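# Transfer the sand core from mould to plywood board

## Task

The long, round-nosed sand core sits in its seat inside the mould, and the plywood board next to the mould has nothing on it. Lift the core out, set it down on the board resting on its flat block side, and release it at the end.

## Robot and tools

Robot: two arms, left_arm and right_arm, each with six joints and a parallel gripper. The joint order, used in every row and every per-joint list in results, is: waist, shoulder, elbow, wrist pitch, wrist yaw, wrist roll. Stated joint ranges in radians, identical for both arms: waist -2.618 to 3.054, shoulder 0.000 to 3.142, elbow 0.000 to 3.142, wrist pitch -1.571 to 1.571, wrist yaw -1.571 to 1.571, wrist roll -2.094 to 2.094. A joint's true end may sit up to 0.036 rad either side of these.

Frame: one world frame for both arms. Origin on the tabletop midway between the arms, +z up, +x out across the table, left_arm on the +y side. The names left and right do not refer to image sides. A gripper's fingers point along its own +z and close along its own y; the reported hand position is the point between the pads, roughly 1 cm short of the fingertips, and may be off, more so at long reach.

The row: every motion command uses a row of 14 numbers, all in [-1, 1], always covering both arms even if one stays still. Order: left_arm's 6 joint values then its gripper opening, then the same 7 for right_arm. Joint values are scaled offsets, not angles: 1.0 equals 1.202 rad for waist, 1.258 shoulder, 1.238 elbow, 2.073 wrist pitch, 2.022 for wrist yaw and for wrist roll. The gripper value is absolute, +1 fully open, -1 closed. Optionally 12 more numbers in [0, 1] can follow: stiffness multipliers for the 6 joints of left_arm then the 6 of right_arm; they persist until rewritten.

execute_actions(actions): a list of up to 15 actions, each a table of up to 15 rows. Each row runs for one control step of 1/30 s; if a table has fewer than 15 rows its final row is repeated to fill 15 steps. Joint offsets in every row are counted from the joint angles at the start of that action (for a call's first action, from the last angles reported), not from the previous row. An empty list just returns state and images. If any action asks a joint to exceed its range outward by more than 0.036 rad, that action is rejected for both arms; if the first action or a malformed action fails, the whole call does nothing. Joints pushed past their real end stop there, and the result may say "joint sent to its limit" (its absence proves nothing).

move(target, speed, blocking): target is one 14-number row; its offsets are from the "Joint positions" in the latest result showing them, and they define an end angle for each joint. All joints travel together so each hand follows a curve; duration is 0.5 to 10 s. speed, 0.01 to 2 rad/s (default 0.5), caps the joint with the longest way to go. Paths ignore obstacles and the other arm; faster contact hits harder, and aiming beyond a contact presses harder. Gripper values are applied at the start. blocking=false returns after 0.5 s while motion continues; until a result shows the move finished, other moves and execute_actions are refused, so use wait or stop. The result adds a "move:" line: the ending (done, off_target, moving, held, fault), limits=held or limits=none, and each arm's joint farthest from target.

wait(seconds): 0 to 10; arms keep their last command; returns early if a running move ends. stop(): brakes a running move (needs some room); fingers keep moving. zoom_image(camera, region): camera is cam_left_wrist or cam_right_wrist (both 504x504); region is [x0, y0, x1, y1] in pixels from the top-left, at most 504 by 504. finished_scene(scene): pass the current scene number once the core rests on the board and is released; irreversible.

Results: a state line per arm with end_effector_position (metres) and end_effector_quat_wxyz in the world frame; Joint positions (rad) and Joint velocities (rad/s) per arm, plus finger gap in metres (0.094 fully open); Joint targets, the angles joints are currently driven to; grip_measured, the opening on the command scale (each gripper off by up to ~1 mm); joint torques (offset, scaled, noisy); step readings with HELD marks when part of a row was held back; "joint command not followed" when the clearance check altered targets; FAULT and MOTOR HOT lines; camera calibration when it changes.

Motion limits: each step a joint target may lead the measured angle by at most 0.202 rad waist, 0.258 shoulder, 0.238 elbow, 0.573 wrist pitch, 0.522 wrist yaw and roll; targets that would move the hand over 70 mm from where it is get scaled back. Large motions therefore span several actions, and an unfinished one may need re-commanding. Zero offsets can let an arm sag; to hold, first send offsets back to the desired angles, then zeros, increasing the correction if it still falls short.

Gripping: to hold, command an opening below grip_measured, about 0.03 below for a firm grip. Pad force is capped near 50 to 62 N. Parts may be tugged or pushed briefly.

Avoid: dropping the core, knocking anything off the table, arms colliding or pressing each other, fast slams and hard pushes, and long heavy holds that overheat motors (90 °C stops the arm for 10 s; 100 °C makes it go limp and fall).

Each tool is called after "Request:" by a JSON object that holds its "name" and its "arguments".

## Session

Request:
{"name": "execute_actions", "arguments": {"actions": []}}

Scene clock: 0.00 s.
left_arm: end_effector_position=(+0.1694, +0.1732, +0.3859) grip_measured=+1.000 end_effector_quat_wxyz=(+0.249, -0.283, +0.750, -0.543) | right_arm: end_effector_position=(+0.3041, +0.0957, +0.2450) grip_measured=+1.000 end_effector_quat_wxyz=(-0.568, +0.739, -0.316, +0.175)
Joint names: [waist, shoulder, elbow, wrist pitch, wrist yaw, wrist roll]
Joint positions: left_arm=[-1.084  0.66   1.197 -0.834 -0.209 -1.565  0.094] | right_arm=[ 0.566  1.476  0.981  0.197 -0.106 -1.499  0.094]
Joint velocities: left_arm=[-0.012  0.002  0.007  0.037  0.007  0.022  0.   ] | right_arm=[-0.007 -0.007 -0.012  0.022 -0.022 -0.081  0.   ]
Joint torques (N m, as the arm reports them, + toward a larger angle): no reading
Motor temperatures (°C, as the motors report them): left_arm=[28 28 28 27 29 27] | right_arm=[27 28 27 30 26 27]
Joint targets: left_arm=[-1.084 0.655 1.200 -0.851 -0.211 -1.561] | right_arm=[0.566 1.472 0.986 0.184 -0.109 -1.492]
Joint stiffness scale: left_arm=[1. 1. 1. 1. 1. 1.] | right_arm=[1. 1. 1. 1. 1. 1.]
camera_calibration (this result's frames):
cam_left_wrist: T_world_to_cam=[[0.189837, -0.253895, 0.948419, -0.344697], [-0.882909, -0.46668, 0.0517932, 0.24417], [0.429458, -0.8472, -0.312759, 0.298514], [0, 0, 0, 1]] pos_world=[0.152817, 0.279334, 0.407634]
cam_right_wrist: T_world_to_cam=[[0.164408, 0.28057, 0.945648, -0.301287], [0.34915, -0.913179, 0.210234, -0.0288561], [0.922531, 0.295609, -0.248095, -0.121342], [0, 0, 0, 1]] pos_world=[0.171551, 0.0940511, 0.260874]

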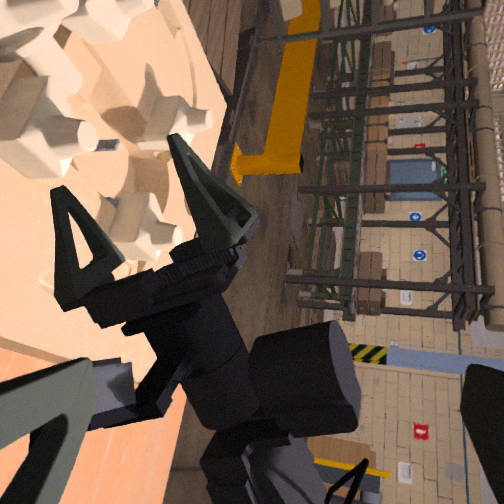

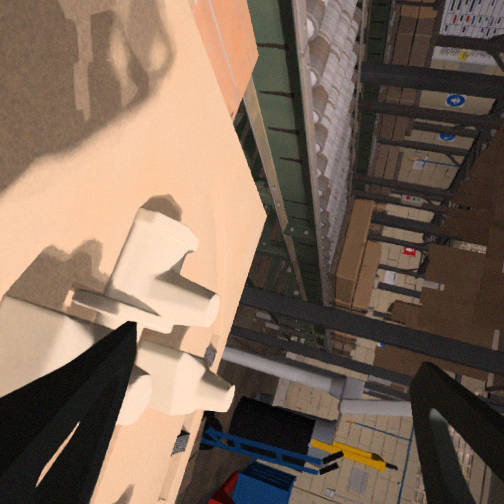

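Request:
{"name": "move", "arguments": {"target": [0.9,0.3,0.2,-0.25,0.103,0.774,1,-0.9,-0.4,0,-0.2,0,0,1], "speed": 1}}

Request:
{"name": "move", "arguments": {"target": [-0.43,0.6,0.5,0,0,0,1,0,0,0,0,0,0,1], "speed": 1}}

Scene clock: 3.57 s.
left_arm: end_effector_position=(+0.2491, +0.3605, +0.2959) grip_measured=+1.000 end_effector_quat_wxyz=(+0.316, -0.038, +0.948, +0.013) | right_arm: end_effector_position=(+0.3244, -0.3410, +0.3470) grip_measured=+1.000 end_effector_quat_wxyz=(+0.420, -0.458, +0.624, -0.473)
Joint names: [waist, shoulder, elbow, wrist pitch, wrist yaw, wrist roll]
Joint positions: left_arm=[-0.016  1.024  1.423 -1.326 -0.007 -0.009  0.094] | right_arm=[-0.509  0.994  0.981 -0.188 -0.102 -1.499  0.094]
Joint velocities: left_arm=[-0.007 -0.007 -0.007  0.066  0.037 -0.022  0.   ] | right_arm=[-0.007 -0.012 -0.007 -0.007 -0.081 -0.022  0.   ]
Joint torques (N m, as the arm reports them, + toward a larger angle): left_arm=[1.04 0.23 7.63 0.85 0.11 0.06] | right_arm=[-0.49 -4.12  7.28  1.69 -0.07  0.01]
Motor temperatures (°C, as the motors report them): left_arm=[28 28 28 27 29 27] | right_arm=[27 28 28 32 26 27]
Joint targets: left_arm=[-0.003 1.038 1.445 -1.352 -0.001 0.000] | right_arm=[-0.516 0.973 0.981 -0.218 -0.106 -1.499]
Joint stiffness scale: left_arm=[1. 1. 1. 1. 1. 1.] | right_arm=[1. 1. 1. 1. 1. 1.]
move: off_target (left_arm, right_arm); limits=none; left_arm: farthest joint: the wrist pitch, 0.026 radians from its target (0.518 radians at the start); right_arm: farthest joint: the wrist pitch, 0.029 radians from its target (0.415 radians at the start)
camera_calibration (this result's frames):
cam_left_wrist: T_world_to_cam=[[0.115535, -0.993252, -0.0100969, 0.341739], [-0.937586, -0.105693, -0.331303, 0.403463], [0.328, 0.0477439, -0.943471, 0.28408], [0, 0, 0, 1]] pos_world=[0.24562, 0.368513, 0.40514]
cam_right_wrist: T_world_to_cam=[[0.237339, 0.0177857, 0.971264, -0.40072], [-0.656857, -0.733677, 0.173945, -0.055993], [0.715688, -0.679266, -0.162448, -0.280692], [0, 0, 0, 1]] pos_world=[0.259215, -0.224618, 0.353347]

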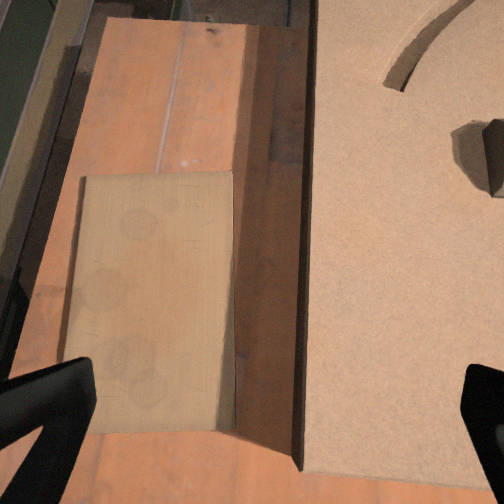

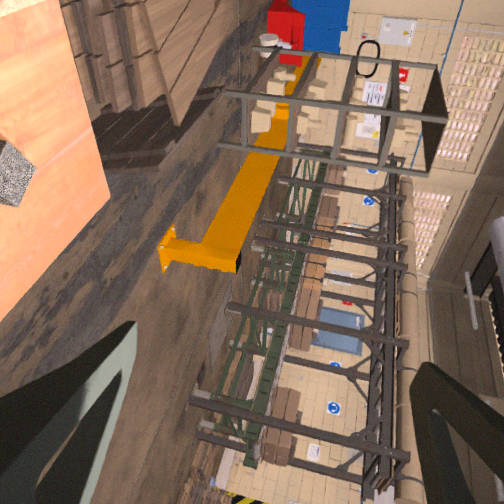

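Scene clock: 5.00 s.
left_arm: end_effector_position=(+0.3937, +0.1650, +0.2755) grip_measured=+1.000 end_effector_quat_wxyz=(+0.242, +0.208, +0.946, -0.053) | right_arm: end_effector_position=(+0.3244, -0.3410, +0.3470) grip_measured=+1.000 end_effector_quat_wxyz=(+0.420, -0.458, +0.624, -0.473)
Joint names: [waist, shoulder, elbow, wrist pitch, wrist yaw, wrist roll]
Joint positions: left_arm=[-0.528  1.781  2.022 -1.312 -0.006 -0.009  0.094] | right_arm=[-0.509  0.994  0.981 -0.188 -0.102 -1.499  0.094]
Joint velocities: left_arm=[-0.002 -0.022  0.002  0.022 -0.037  0.037  0.   ] | right_arm=[-0.002  0.017 -0.007  0.051  0.022  0.022  0.   ]
Joint torques (N m, as the arm reports them, + toward a larger angle): left_arm=[-0.21 -9.67  7.89  0.78  0.06 -0.05] | right_arm=[ 0.04 -2.09  7.3   2.02 -0.03  0.  ]
Motor temperatures (°C, as the motors report them): left_arm=[28 28 29 27 29 27] | right_arm=[27 28 28 32 26 27]
Joint targets: left_arm=[-0.533 1.779 2.042 -1.326 -0.006 -0.009] | right_arm=[-0.509 0.994 0.981 -0.188 -0.102 -1.499]
Joint stiffness scale: left_arm=[1. 1. 1. 1. 1. 1.] | right_arm=[1. 1. 1. 1. 1. 1.]
move: done; limits=none; left_arm: farthest joint: the elbow, 0.020 radians from its target (0.619 radians at the start); right_arm: farthest joint: the waist, 0.000 radians from its target (0.000 radians at the start)
camera_calibration (this result's frames):
cam_left_wrist: T_world_to_cam=[[-0.388278, -0.921404, -0.0159589, 0.318754], [-0.903111, 0.383902, -0.192377, 0.378971], [0.183384, -0.0602833, -0.981191, 0.311906], [0, 0, 0, 1]] pos_world=[0.40882, 0.167016, 0.384031]
cam_right_wrist: T_world_to_cam=[[0.237339, 0.0177857, 0.971264, -0.40072], [-0.656857, -0.733677, 0.173945, -0.055993], [0.715688, -0.679266, -0.162448, -0.280692], [0, 0, 0, 1]] pos_world=[0.259215, -0.224618, 0.353347]

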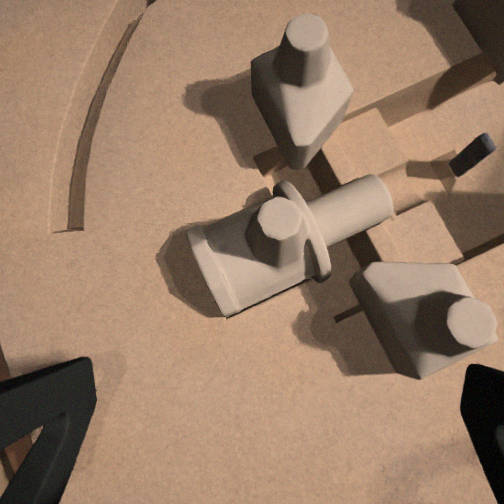

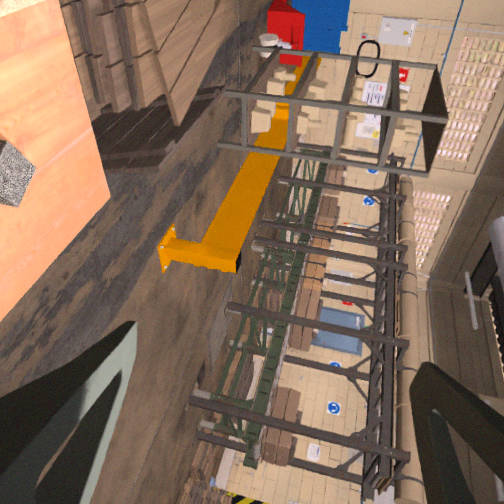

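Request:
{"name": "move", "arguments": {"target": [-0.012,0.175,-0.05,0.135,0,0,0.15,0,0,0,0,0,0,1]}}

Request:
{"name": "move", "arguments": {"target": [0,-0.025,-0.19,0.105,0,0,0.15,0,0,0,0,0,0,1], "speed": 0.2}}

Scene clock: 7.97 s.
left_arm: end_effector_position=(+0.4641, +0.1316, +0.1905) grip_measured=+0.152 end_effector_quat_wxyz=(+0.239, +0.208, +0.947, -0.052) | right_arm: end_effector_position=(+0.3244, -0.3410, +0.3470) grip_measured=+1.000 end_effector_quat_wxyz=(+0.420, -0.458, +0.624, -0.473)
Joint names: [waist, shoulder, elbow, wrist pitch, wrist yaw, wrist roll]
Joint positions: left_arm=[-0.528  2.003  1.965 -1.038 -0.006 -0.009  0.054] | right_arm=[-0.509  0.994  0.981 -0.188 -0.102 -1.499  0.094]
Joint velocities: left_arm=[-0.002 -0.002  0.007 -0.007  0.022 -0.037  0.001] | right_arm=[-0.007  0.002  0.007 -0.051 -0.022 -0.022  0.   ]
Joint torques (N m, as the arm reports them, + toward a larger angle): left_arm=[ -1.04 -12.69   6.69   0.93   0.03  -0.02] | right_arm=[ 0.04 -2.09  7.28  2.02 -0.03  0.01]
Motor temperatures (°C, as the motors report them): left_arm=[28 29 29 27 29 27] | right_arm=[27 28 29 33 26 27]
Joint targets: left_arm=[-0.543 2.001 1.960 -1.032 -0.006 -0.009] | right_arm=[-0.509 0.994 0.981 -0.188 -0.102 -1.499]
Joint stiffness scale: left_arm=[1. 1. 1. 1. 1. 1.] | right_arm=[1. 1. 1. 1. 1. 1.]
move: done; limits=none; left_arm: farthest joint: the waist, 0.014 radians from its target (0.014 radians at the start); right_arm: farthest joint: the waist, 0.000 radians from its target (0.000 radians at the start)
camera_calibration (this result's frames):
cam_left_wrist: T_world_to_cam=[[-0.388345, -0.921373, -0.0161596, 0.314041], [-0.903898, 0.384275, -0.187887, 0.438566], [0.179324, -0.0583583, -0.982058, 0.215415], [0, 0, 0, 1]] pos_world=[0.479746, 0.13339, 0.299026]
cam_right_wrist: T_world_to_cam=[[0.237339, 0.0177857, 0.971264, -0.40072], [-0.656857, -0.733677, 0.173945, -0.055993], [0.715688, -0.679266, -0.162448, -0.280692], [0, 0, 0, 1]] pos_world=[0.259215, -0.224618, 0.353347]

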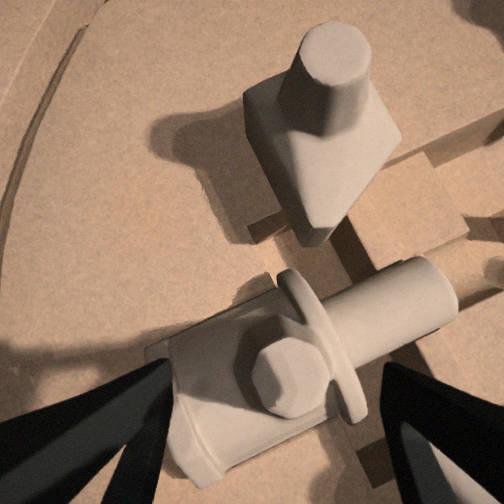

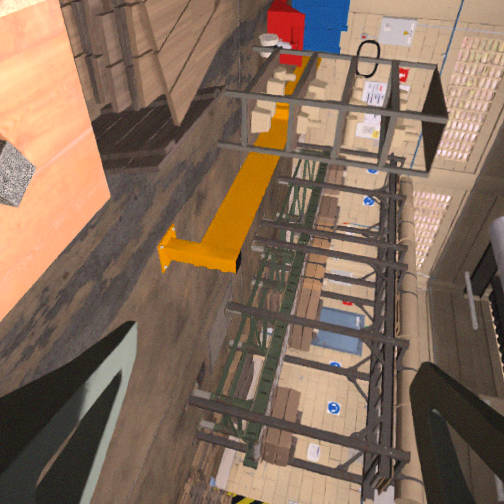

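Scene clock: 9.77 s.
left_arm: end_effector_position=(+0.4668, +0.1303, +0.1338) grip_measured=+0.152 end_effector_quat_wxyz=(+0.235, +0.208, +0.948, -0.051) | right_arm: end_effector_position=(+0.3244, -0.3410, +0.3470) grip_measured=+1.000 end_effector_quat_wxyz=(+0.420, -0.458, +0.624, -0.473)
Joint names: [waist, shoulder, elbow, wrist pitch, wrist yaw, wrist roll]
Joint positions: left_arm=[-0.528  2.003  1.744 -0.827 -0.006 -0.009  0.054] | right_arm=[-0.509  0.994  0.981 -0.188 -0.102 -1.499  0.094]
Joint velocities: left_arm=[-0.007  0.002 -0.002 -0.022  0.037  0.066 -0.001] | right_arm=[ 0.012  0.007  0.012  0.037 -0.037 -0.022  0.   ]
Joint torques (N m, as the arm reports them, + toward a larger angle): left_arm=[  0.07 -15.44   6.18   0.94   0.05  -0.04] | right_arm=[ 0.03 -2.09  7.28  2.02 -0.03  0.01]
Motor temperatures (°C, as the motors report them): left_arm=[28 30 29 27 29 27] | right_arm=[27 28 29 33 26 27]
Joint targets: left_arm=[-0.528 1.971 1.730 -0.821 -0.006 -0.009] | right_arm=[-0.509 0.994 0.981 -0.188 -0.102 -1.499]
Joint stiffness scale: left_arm=[1. 1. 1. 1. 1. 1.] | right_arm=[1. 1. 1. 1. 1. 1.]
move: off_target (left_arm); limits=none; left_arm: farthest joint: the shoulder, 0.031 radians from its target (0.031 radians at the start); right_arm: farthest joint: the waist, 0.000 radians from its target (0.000 radians at the start)
camera_calibration (this result's frames):
cam_left_wrist: T_world_to_cam=[[-0.388491, -0.921303, -0.0165933, 0.313112], [-0.905538, 0.385052, -0.178144, 0.430168], [0.170514, -0.0541816, -0.983864, 0.162976], [0, 0, 0, 1]] pos_world=[0.483385, 0.131664, 0.242174]
cam_right_wrist: T_world_to_cam=[[0.237339, 0.0177857, 0.971264, -0.40072], [-0.656857, -0.733677, 0.173945, -0.055993], [0.715688, -0.679266, -0.162448, -0.280692], [0, 0, 0, 1]] pos_world=[0.259215, -0.224618, 0.353347]

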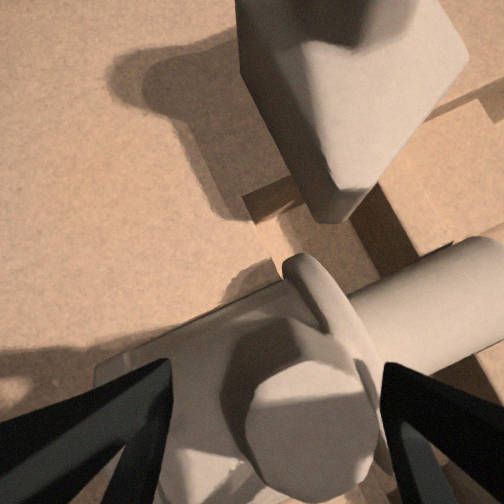

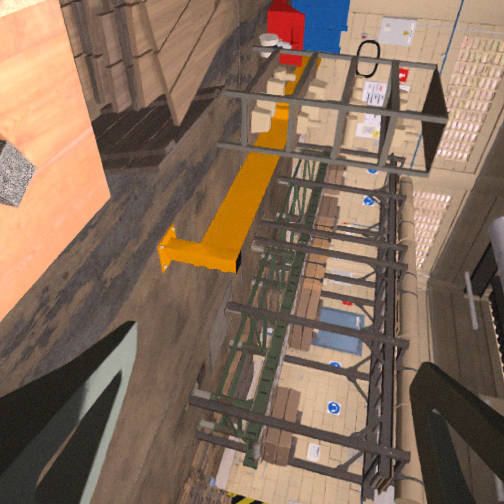

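Request:
{"name": "move", "arguments": {"target": [-0.02,-0.045,-0.035,0.01,0,0,-0.1,0,0,0,0,0,0,1]}}

Request:
{"name": "move", "arguments": {"target": [0,-0.02,0,0,0,0,-0.8,0,0,0,0,0,0,1]}}

Request:
{"name": "move", "arguments": {"target": [0,-0.01,0.27,-0.12,0,0,-0.8,0,0,0,0,0,0,1], "speed": 0.15}}

Scene clock: 11.60 s.
left_arm: end_effector_position=(+0.4608, +0.1253, +0.1438) grip_measured=-0.098 end_effector_quat_wxyz=(+0.246, +0.214, +0.943, -0.058) | right_arm: end_effector_position=(+0.3244, -0.3410, +0.3470) grip_measured=+1.000 end_effector_quat_wxyz=(+0.420, -0.458, +0.624, -0.473)
Joint names: [waist, shoulder, elbow, wrist pitch, wrist yaw, wrist roll]
Joint positions: left_arm=[-0.54   1.965  1.717 -0.811 -0.    -0.009  0.042] | right_arm=[-0.509  0.994  0.981 -0.188 -0.102 -1.499  0.094]
Joint velocities: left_arm=[-0.002 -0.002 -0.002  0.037  0.037 -0.037  0.001] | right_arm=[-0.002 -0.007 -0.002  0.022  0.081 -0.081  0.   ]
Joint torques (N m, as the arm reports them, + toward a larger angle): left_arm=[ -0.98 -14.03   5.91   0.94  -0.01  -0.04] | right_arm=[ 0.04 -2.1   7.29  2.03 -0.03  0.  ]
Motor temperatures (°C, as the motors report them): left_arm=[28 30 29 27 29 27] | right_arm=[27 28 29 34 26 27]
Joint targets: left_arm=[-0.552 1.946 1.700 -0.806 -0.006 -0.009] | right_arm=[-0.509 0.994 0.981 -0.188 -0.102 -1.499]
Joint stiffness scale: left_arm=[1. 1. 1. 1. 1. 1.] | right_arm=[1. 1. 1. 1. 1. 1.]
move: done; limits=none; left_arm: farthest joint: the shoulder, 0.018 radians from its target (0.056 radians at the start); right_arm: farthest joint: the waist, 0.000 radians from its target (0.000 radians at the start)
camera_calibration (this result's frames):
cam_left_wrist: T_world_to_cam=[[-0.401921, -0.915615, -0.0104386, 0.310954], [-0.895524, 0.39543, -0.204137, 0.426252], [0.191038, -0.0726989, -0.978887, 0.165674], [0, 0, 0, 1]] pos_world=[0.475048, 0.128206, 0.252436]
cam_right_wrist: T_world_to_cam=[[0.237339, 0.0177857, 0.971264, -0.40072], [-0.656857, -0.733677, 0.173945, -0.055993], [0.715688, -0.679266, -0.162448, -0.280692], [0, 0, 0, 1]] pos_world=[0.259215, -0.224618, 0.353347]

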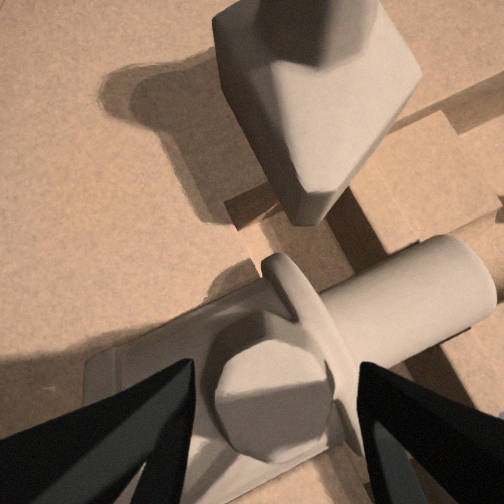

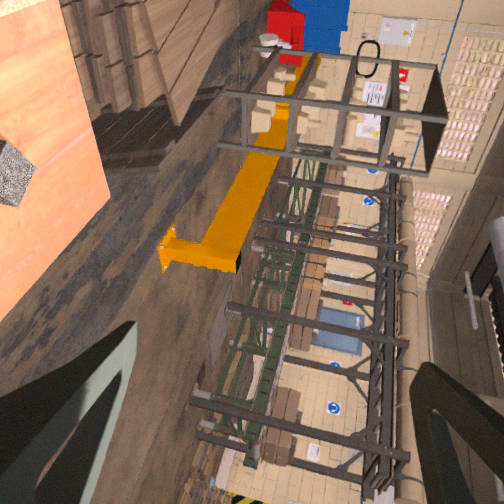

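Scene clock: 12.30 s.
left_arm: end_effector_position=(+0.4613, +0.1259, +0.1439) grip_measured=-0.341 end_effector_quat_wxyz=(+0.247, +0.214, +0.943, -0.056) | right_arm: end_effector_position=(+0.3244, -0.3410, +0.3470) grip_measured=+1.000 end_effector_quat_wxyz=(+0.420, -0.458, +0.624, -0.473)
Joint names: [waist, shoulder, elbow, wrist pitch, wrist yaw, wrist roll]
Joint positions: left_arm=[-0.54   1.965  1.717 -0.81  -0.004 -0.008  0.031] | right_arm=[-0.509  0.994  0.981 -0.188 -0.102 -1.499  0.094]
Joint velocities: left_arm=[-0.017  0.007 -0.012 -0.051 -0.051  0.022  0.001] | right_arm=[-0.007 -0.002 -0.012 -0.037  0.007 -0.007  0.   ]
Joint torques (N m, as the arm reports them, + toward a larger angle): left_arm=[  0.04 -14.52   7.19   0.93   0.08  -0.04] | right_arm=[ 0.04 -2.1   7.29  2.02 -0.03  0.01]
Motor temperatures (°C, as the motors report them): left_arm=[28 31 29 28 29 27] | right_arm=[27 28 29 34 26 27]
Joint targets: left_arm=[-0.540 1.940 1.717 -0.811 -0.000 -0.008] | right_arm=[-0.509 0.994 0.981 -0.188 -0.102 -1.499]
Joint stiffness scale: left_arm=[1. 1. 1. 1. 1. 1.] | right_arm=[1. 1. 1. 1. 1. 1.]
move: off_target (left_arm); limits=none; left_arm: farthest joint: the shoulder, 0.025 radians from its target (0.025 radians at the start); right_arm: farthest joint: the waist, 0.000 radians from its target (0.000 radians at the start)
camera_calibration (this result's frames):
cam_left_wrist: T_world_to_cam=[[-0.400486, -0.916197, -0.0139151, 0.311539], [-0.895676, 0.394629, -0.205018, 0.426756], [0.193328, -0.0696434, -0.978659, 0.164246], [0, 0, 0, 1]] pos_world=[0.475248, 0.12846, 0.252569]
cam_right_wrist: T_world_to_cam=[[0.237339, 0.0177857, 0.971264, -0.40072], [-0.656857, -0.733677, 0.173945, -0.055993], [0.715688, -0.679266, -0.162448, -0.280692], [0, 0, 0, 1]] pos_world=[0.259215, -0.224618, 0.353347]

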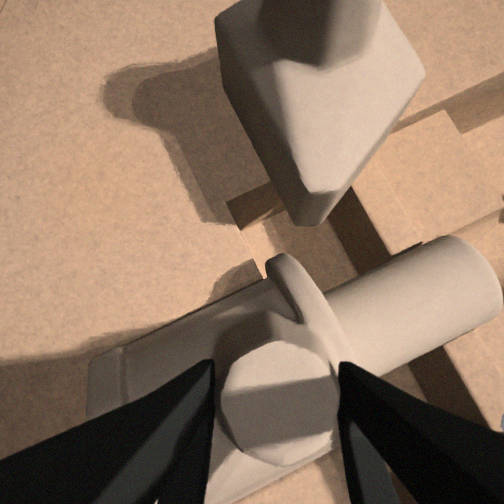

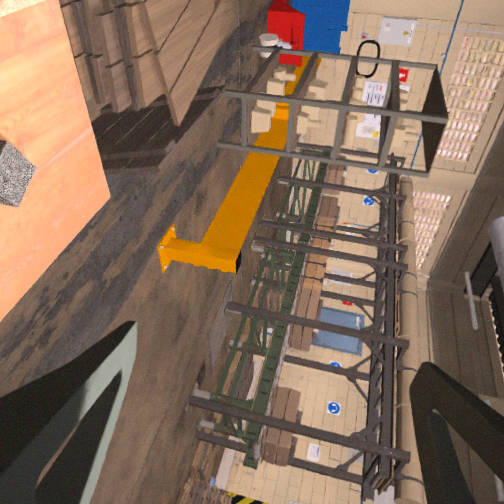

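Scene clock: 15.27 s.
left_arm: end_effector_position=(+0.4525, +0.1312, +0.1984) grip_measured=-0.350 end_effector_quat_wxyz=(+0.224, +0.214, +0.949, -0.048) | right_arm: end_effector_position=(+0.3244, -0.3410, +0.3470) grip_measured=+1.000 end_effector_quat_wxyz=(+0.420, -0.458, +0.624, -0.473)
Joint names: [waist, shoulder, elbow, wrist pitch, wrist yaw, wrist roll]
Joint positions: left_arm=[-0.54   2.     2.008 -1.117 -0.009 -0.009  0.031] | right_arm=[-0.509  0.994  0.981 -0.188 -0.102 -1.499  0.094]
Joint velocities: left_arm=[ 0.007 -0.007  0.002  0.007  0.066 -0.037  0.   ] | right_arm=[-0.012 -0.007 -0.007 -0.037 -0.022 -0.051  0.   ]
Joint torques (N m, as the arm reports them, + toward a larger angle): left_arm=[  0.1  -16.5   10.24   1.38   0.09  -0.03] | right_arm=[ 0.04 -2.1   7.28  2.02 -0.03  0.01]
Motor temperatures (°C, as the motors report them): left_arm=[28 32 30 28 29 27] | right_arm=[27 28 29 35 26 27]
Joint targets: left_arm=[-0.540 1.953 2.052 -1.059 -0.004 -0.008] | right_arm=[-0.509 0.994 0.981 -0.188 -0.102 -1.499]
Joint stiffness scale: left_arm=[1. 1. 1. 1. 1. 1.] | right_arm=[1. 1. 1. 1. 1. 1.]
move: off_target (left_arm); limits=none; left_arm: farthest joint: the wrist pitch, 0.058 radians from its target (0.249 radians at the start); right_arm: farthest joint: the waist, 0.000 radians from its target (0.000 radians at the start)
camera_calibration (this result's frames):
cam_left_wrist: T_world_to_cam=[[-0.398623, -0.916882, -0.02064, 0.314268], [-0.904546, 0.396774, -0.156097, 0.421979], [0.151312, -0.043554, -0.987526, 0.237004], [0, 0, 0, 1]] pos_world=[0.471113, 0.131039, 0.306403]
cam_right_wrist: T_world_to_cam=[[0.237339, 0.0177857, 0.971264, -0.40072], [-0.656857, -0.733677, 0.173945, -0.055993], [0.715688, -0.679266, -0.162448, -0.280692], [0, 0, 0, 1]] pos_world=[0.259215, -0.224618, 0.353347]

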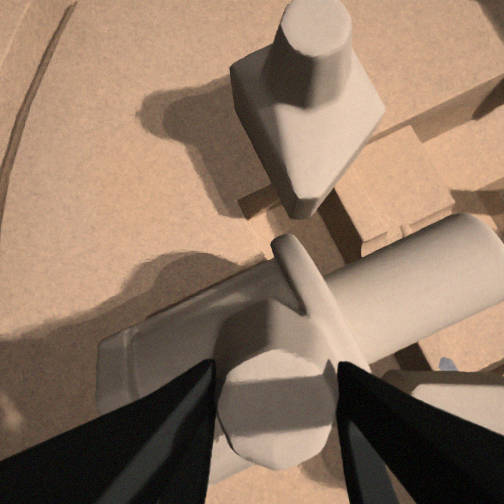

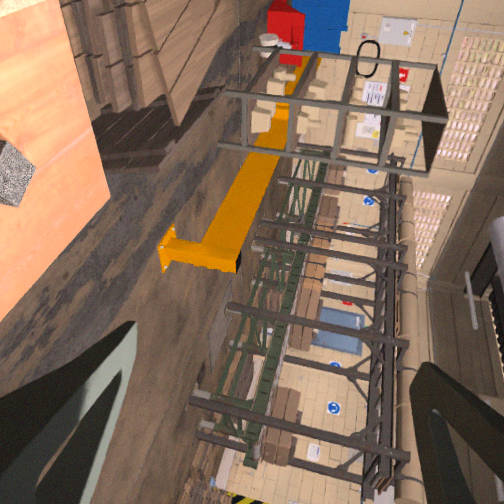

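Request:
{"name": "move", "arguments": {"target": [0.8,-0.63,-0.56,0.03,0,0,-0.8,0,0,0,0,0,0,1], "speed": 0.4}}

Request:
{"name": "move", "arguments": {"target": [0,-0.03,-0.36,0.24,0,0,-0.8,0,0,0,0,0,0,1], "speed": 0.3}}

Scene clock: 19.77 s.
left_arm: end_effector_position=(+0.2725, +0.4857, +0.2200) grip_measured=-0.350 end_effector_quat_wxyz=(+0.229, -0.245, +0.940, +0.064) | right_arm: end_effector_position=(+0.3244, -0.3410, +0.3470) grip_measured=+1.000 end_effector_quat_wxyz=(+0.420, -0.458, +0.624, -0.473)
Joint names: [waist, shoulder, elbow, wrist pitch, wrist yaw, wrist roll]
Joint positions: left_arm=[ 0.413  1.254  1.299 -1.136 -0.014 -0.009  0.031] | right_arm=[-0.509  0.994  0.981 -0.188 -0.102 -1.499  0.094]
Joint velocities: left_arm=[ 0.002  0.007  0.012  0.007 -0.037  0.037 -0.001] | right_arm=[-0.002  0.007  0.002  0.051  0.007  0.007  0.   ]
Joint torques (N m, as the arm reports them, + toward a larger angle): left_arm=[ 0.78 -8.1   8.04  1.68  0.08 -0.05] | right_arm=[ 0.04 -2.1   7.3   2.03 -0.03  0.  ]
Motor temperatures (°C, as the motors report them): left_arm=[28 33 30 28 29 27] | right_arm=[27 28 30 35 26 27]
Joint targets: left_arm=[0.421 1.207 1.315 -1.054 -0.009 -0.009] | right_arm=[-0.509 0.994 0.981 -0.188 -0.102 -1.499]
Joint stiffness scale: left_arm=[1. 1. 1. 1. 1. 1.] | right_arm=[1. 1. 1. 1. 1. 1.]
move: off_target (left_arm); limits=none; left_arm: farthest joint: the wrist pitch, 0.081 radians from its target (0.062 radians at the start); right_arm: farthest joint: the waist, 0.000 radians from its target (0.000 radians at the start)
camera_calibration (this result's frames):
cam_left_wrist: T_world_to_cam=[[0.518512, -0.854736, -0.0239233, 0.288586], [-0.844203, -0.507275, -0.173184, 0.548283], [0.135891, 0.109994, -0.984599, 0.230031], [0, 0, 0, 1]] pos_world=[0.281968, 0.499493, 0.328346]
cam_right_wrist: T_world_to_cam=[[0.237339, 0.0177857, 0.971264, -0.40072], [-0.656857, -0.733677, 0.173945, -0.055993], [0.715688, -0.679266, -0.162448, -0.280692], [0, 0, 0, 1]] pos_world=[0.259215, -0.224618, 0.353347]

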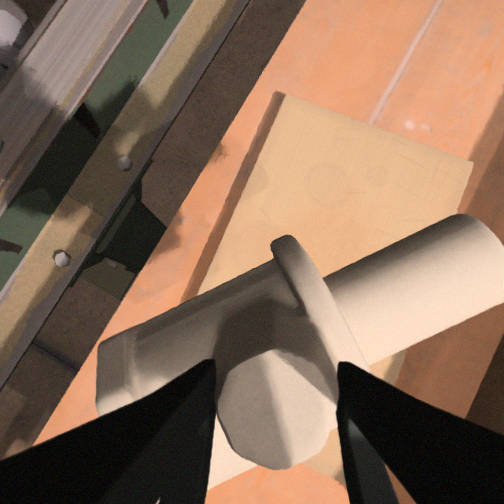

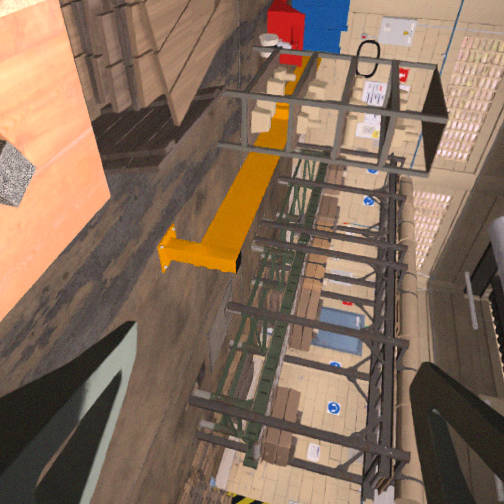

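Scene clock: 21.87 s.
left_arm: end_effector_position=(+0.2752, +0.4873, +0.1132) grip_measured=-0.350 end_effector_quat_wxyz=(+0.227, -0.245, +0.940, +0.064) | right_arm: end_effector_position=(+0.3244, -0.3410, +0.3470) grip_measured=+1.000 end_effector_quat_wxyz=(+0.420, -0.458, +0.624, -0.473)
Joint names: [waist, shoulder, elbow, wrist pitch, wrist yaw, wrist roll]
Joint positions: left_arm=[ 0.413  1.239  0.863 -0.719 -0.015 -0.009  0.031] | right_arm=[-0.509  0.994  0.981 -0.188 -0.102 -1.499  0.094]
Joint velocities: left_arm=[ 0.017 -0.012 -0.007 -0.022 -0.037  0.051 -0.   ] | right_arm=[-0.002  0.007 -0.017 -0.007  0.022  0.051  0.   ]
Joint torques (N m, as the arm reports them, + toward a larger angle): left_arm=[ 0.1  -6.26  6.35  1.68  0.03 -0.04] | right_arm=[ 0.03 -2.1   7.29  2.03 -0.03  0.  ]
Motor temperatures (°C, as the motors report them): left_arm=[28 32 30 28 29 27] | right_arm=[27 28 30 36 26 27]
Joint targets: left_arm=[0.413 1.216 0.853 -0.638 -0.014 -0.009] | right_arm=[-0.509 0.994 0.981 -0.188 -0.102 -1.499]
Joint stiffness scale: left_arm=[1. 1. 1. 1. 1. 1.] | right_arm=[1. 1. 1. 1. 1. 1.]
move: off_target (left_arm); limits=none; left_arm: farthest joint: the wrist pitch, 0.081 radians from its target (0.497 radians at the start); right_arm: farthest joint: the waist, 0.000 radians from its target (0.000 radians at the start)
camera_calibration (this result's frames):
cam_left_wrist: T_world_to_cam=[[0.518714, -0.854588, -0.0247986, 0.285986], [-0.844712, -0.507813, -0.169082, 0.532912], [0.131902, 0.108653, -0.98529, 0.126159], [0, 0, 0, 1]] pos_world=[0.285171, 0.501312, 0.221501]
cam_right_wrist: T_world_to_cam=[[0.237339, 0.0177857, 0.971264, -0.40072], [-0.656857, -0.733677, 0.173945, -0.055993], [0.715688, -0.679266, -0.162448, -0.280692], [0, 0, 0, 1]] pos_world=[0.259215, -0.224618, 0.353347]

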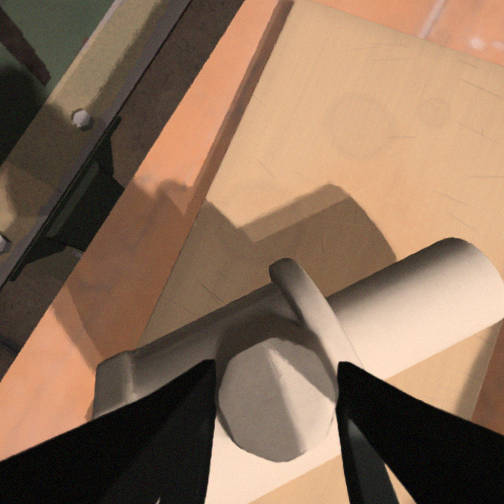

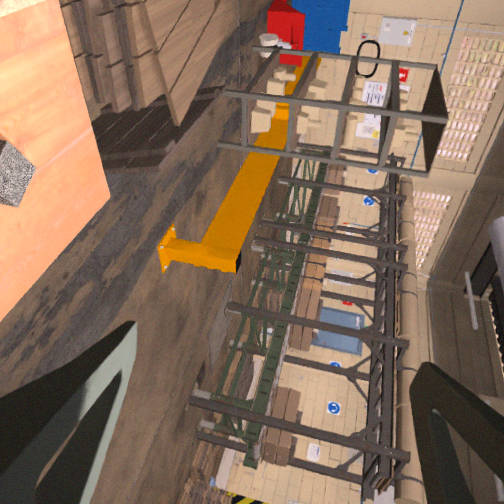

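Request:
{"name": "move", "arguments": {"target": [0,0,0,0,0,0,1,0,0,0,0,0,0,1]}}

Request:
{"name": "move", "arguments": {"target": [0,0,0.45,-0.36,0,0,1,0,0,0,0,0,0,1]}}

Scene clock: 23.63 s.
left_arm: end_effector_position=(+0.2751, +0.4872, +0.1131) grip_measured=+1.000 end_effector_quat_wxyz=(+0.227, -0.245, +0.940, +0.064) | right_arm: end_effector_position=(+0.3244, -0.3410, +0.3470) grip_measured=+1.000 end_effector_quat_wxyz=(+0.420, -0.458, +0.624, -0.473)
Joint names: [waist, shoulder, elbow, wrist pitch, wrist yaw, wrist roll]
Joint positions: left_arm=[ 0.413  1.239  0.863 -0.72  -0.015 -0.009  0.094] | right_arm=[-0.509  0.994  0.981 -0.188 -0.102 -1.499  0.094]
Joint velocities: left_arm=[-0.012 -0.012  0.007  0.022 -0.051 -0.007  0.   ] | right_arm=[-0.007 -0.002  0.002 -0.007 -0.051  0.022  0.   ]
Joint torques (N m, as the arm reports them, + toward a larger angle): left_arm=[ 0.02 -4.38  7.12  0.87  0.05 -0.05] | right_arm=[ 0.05 -2.1   7.29  2.02 -0.03  0.01]
Motor temperatures (°C, as the motors report them): left_arm=[28 32 30 29 29 27] | right_arm=[27 28 30 36 26 27]
Joint targets: left_arm=[0.413 1.239 0.863 -0.719 -0.015 -0.009] | right_arm=[-0.509 0.994 0.981 -0.188 -0.102 -1.499]
Joint stiffness scale: left_arm=[1. 1. 1. 1. 1. 1.] | right_arm=[1. 1. 1. 1. 1. 1.]
move: done; limits=none; left_arm: farthest joint: the wrist pitch, 0.001 radians from its target (0.000 radians at the start); right_arm: farthest joint: the waist, 0.000 radians from its target (0.000 radians at the start)
camera_calibration (this result's frames):
cam_left_wrist: T_world_to_cam=[[0.518697, -0.854597, -0.0248348, 0.286005], [-0.844825, -0.507874, -0.168331, 0.532707], [0.131242, 0.108294, -0.985418, 0.126473], [0, 0, 0, 1]] pos_world=[0.285096, 0.501271, 0.221402]
cam_right_wrist: T_world_to_cam=[[0.237339, 0.0177857, 0.971264, -0.40072], [-0.656857, -0.733677, 0.173945, -0.055993], [0.715688, -0.679266, -0.162448, -0.280692], [0, 0, 0, 1]] pos_world=[0.259215, -0.224618, 0.353347]

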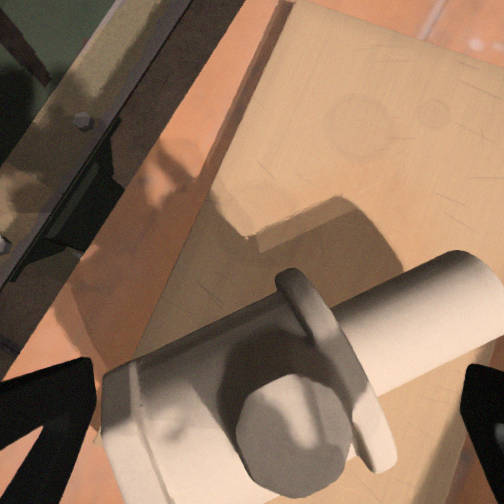

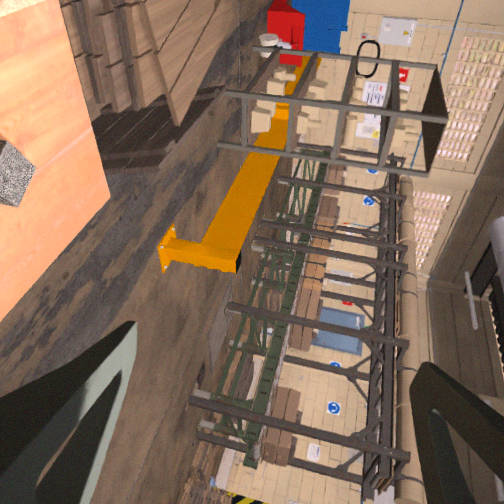

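Scene clock: 25.87 s.
left_arm: end_effector_position=(+0.2218, +0.4583, +0.2289) grip_measured=+1.000 end_effector_quat_wxyz=(+0.138, -0.249, +0.958, +0.042) | right_arm: end_effector_position=(+0.3244, -0.3410, +0.3470) grip_measured=+1.000 end_effector_quat_wxyz=(+0.420, -0.458, +0.624, -0.473)
Joint names: [waist, shoulder, elbow, wrist pitch, wrist yaw, wrist roll]
Joint positions: left_arm=[ 0.413  1.239  1.402 -1.444 -0.015 -0.009  0.094] | right_arm=[-0.509  0.994  0.981 -0.188 -0.102 -1.499  0.094]
Joint velocities: left_arm=[ 0.002  0.017 -0.002 -0.095  0.007 -0.037  0.   ] | right_arm=[-0.002  0.007 -0.007 -0.037 -0.007  0.022  0.   ]
Joint torques (N m, as the arm reports them, + toward a larger angle): left_arm=[ 0.   -3.38  7.67  0.33  0.04 -0.02] | right_arm=[ 0.04 -2.1   7.3   2.02 -0.03  0.01]
Motor temperatures (°C, as the motors report them): left_arm=[28 32 30 28 29 27] | right_arm=[27 28 30 36 26 27]
Joint targets: left_arm=[0.413 1.239 1.420 -1.466 -0.015 -0.009] | right_arm=[-0.509 0.994 0.981 -0.188 -0.102 -1.499]
Joint stiffness scale: left_arm=[1. 1. 1. 1. 1. 1.] | right_arm=[1. 1. 1. 1. 1. 1.]
move: off_target (left_arm); limits=none; left_arm: farthest joint: the wrist pitch, 0.022 radians from its target (0.746 radians at the start); right_arm: farthest joint: the waist, 0.000 radians from its target (0.000 radians at the start)
camera_calibration (this result's frames):
cam_left_wrist: T_world_to_cam=[[0.513949, -0.857179, -0.0331777, 0.295908], [-0.857253, -0.514632, 0.0164715, 0.455987], [-0.0311933, 0.0199762, -0.999314, 0.33038], [0, 0, 0, 1]] pos_world=[0.24912, 0.481711, 0.33246]
cam_right_wrist: T_world_to_cam=[[0.237339, 0.0177857, 0.971264, -0.40072], [-0.656857, -0.733677, 0.173945, -0.055993], [0.715688, -0.679266, -0.162448, -0.280692], [0, 0, 0, 1]] pos_world=[0.259215, -0.224618, 0.353347]

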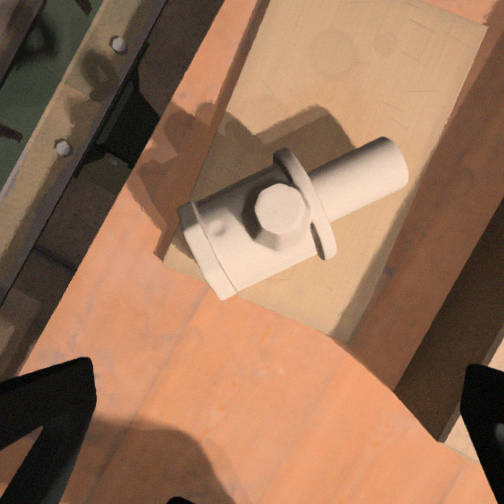

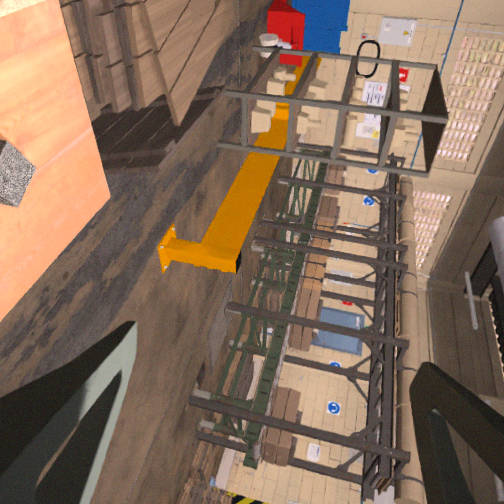

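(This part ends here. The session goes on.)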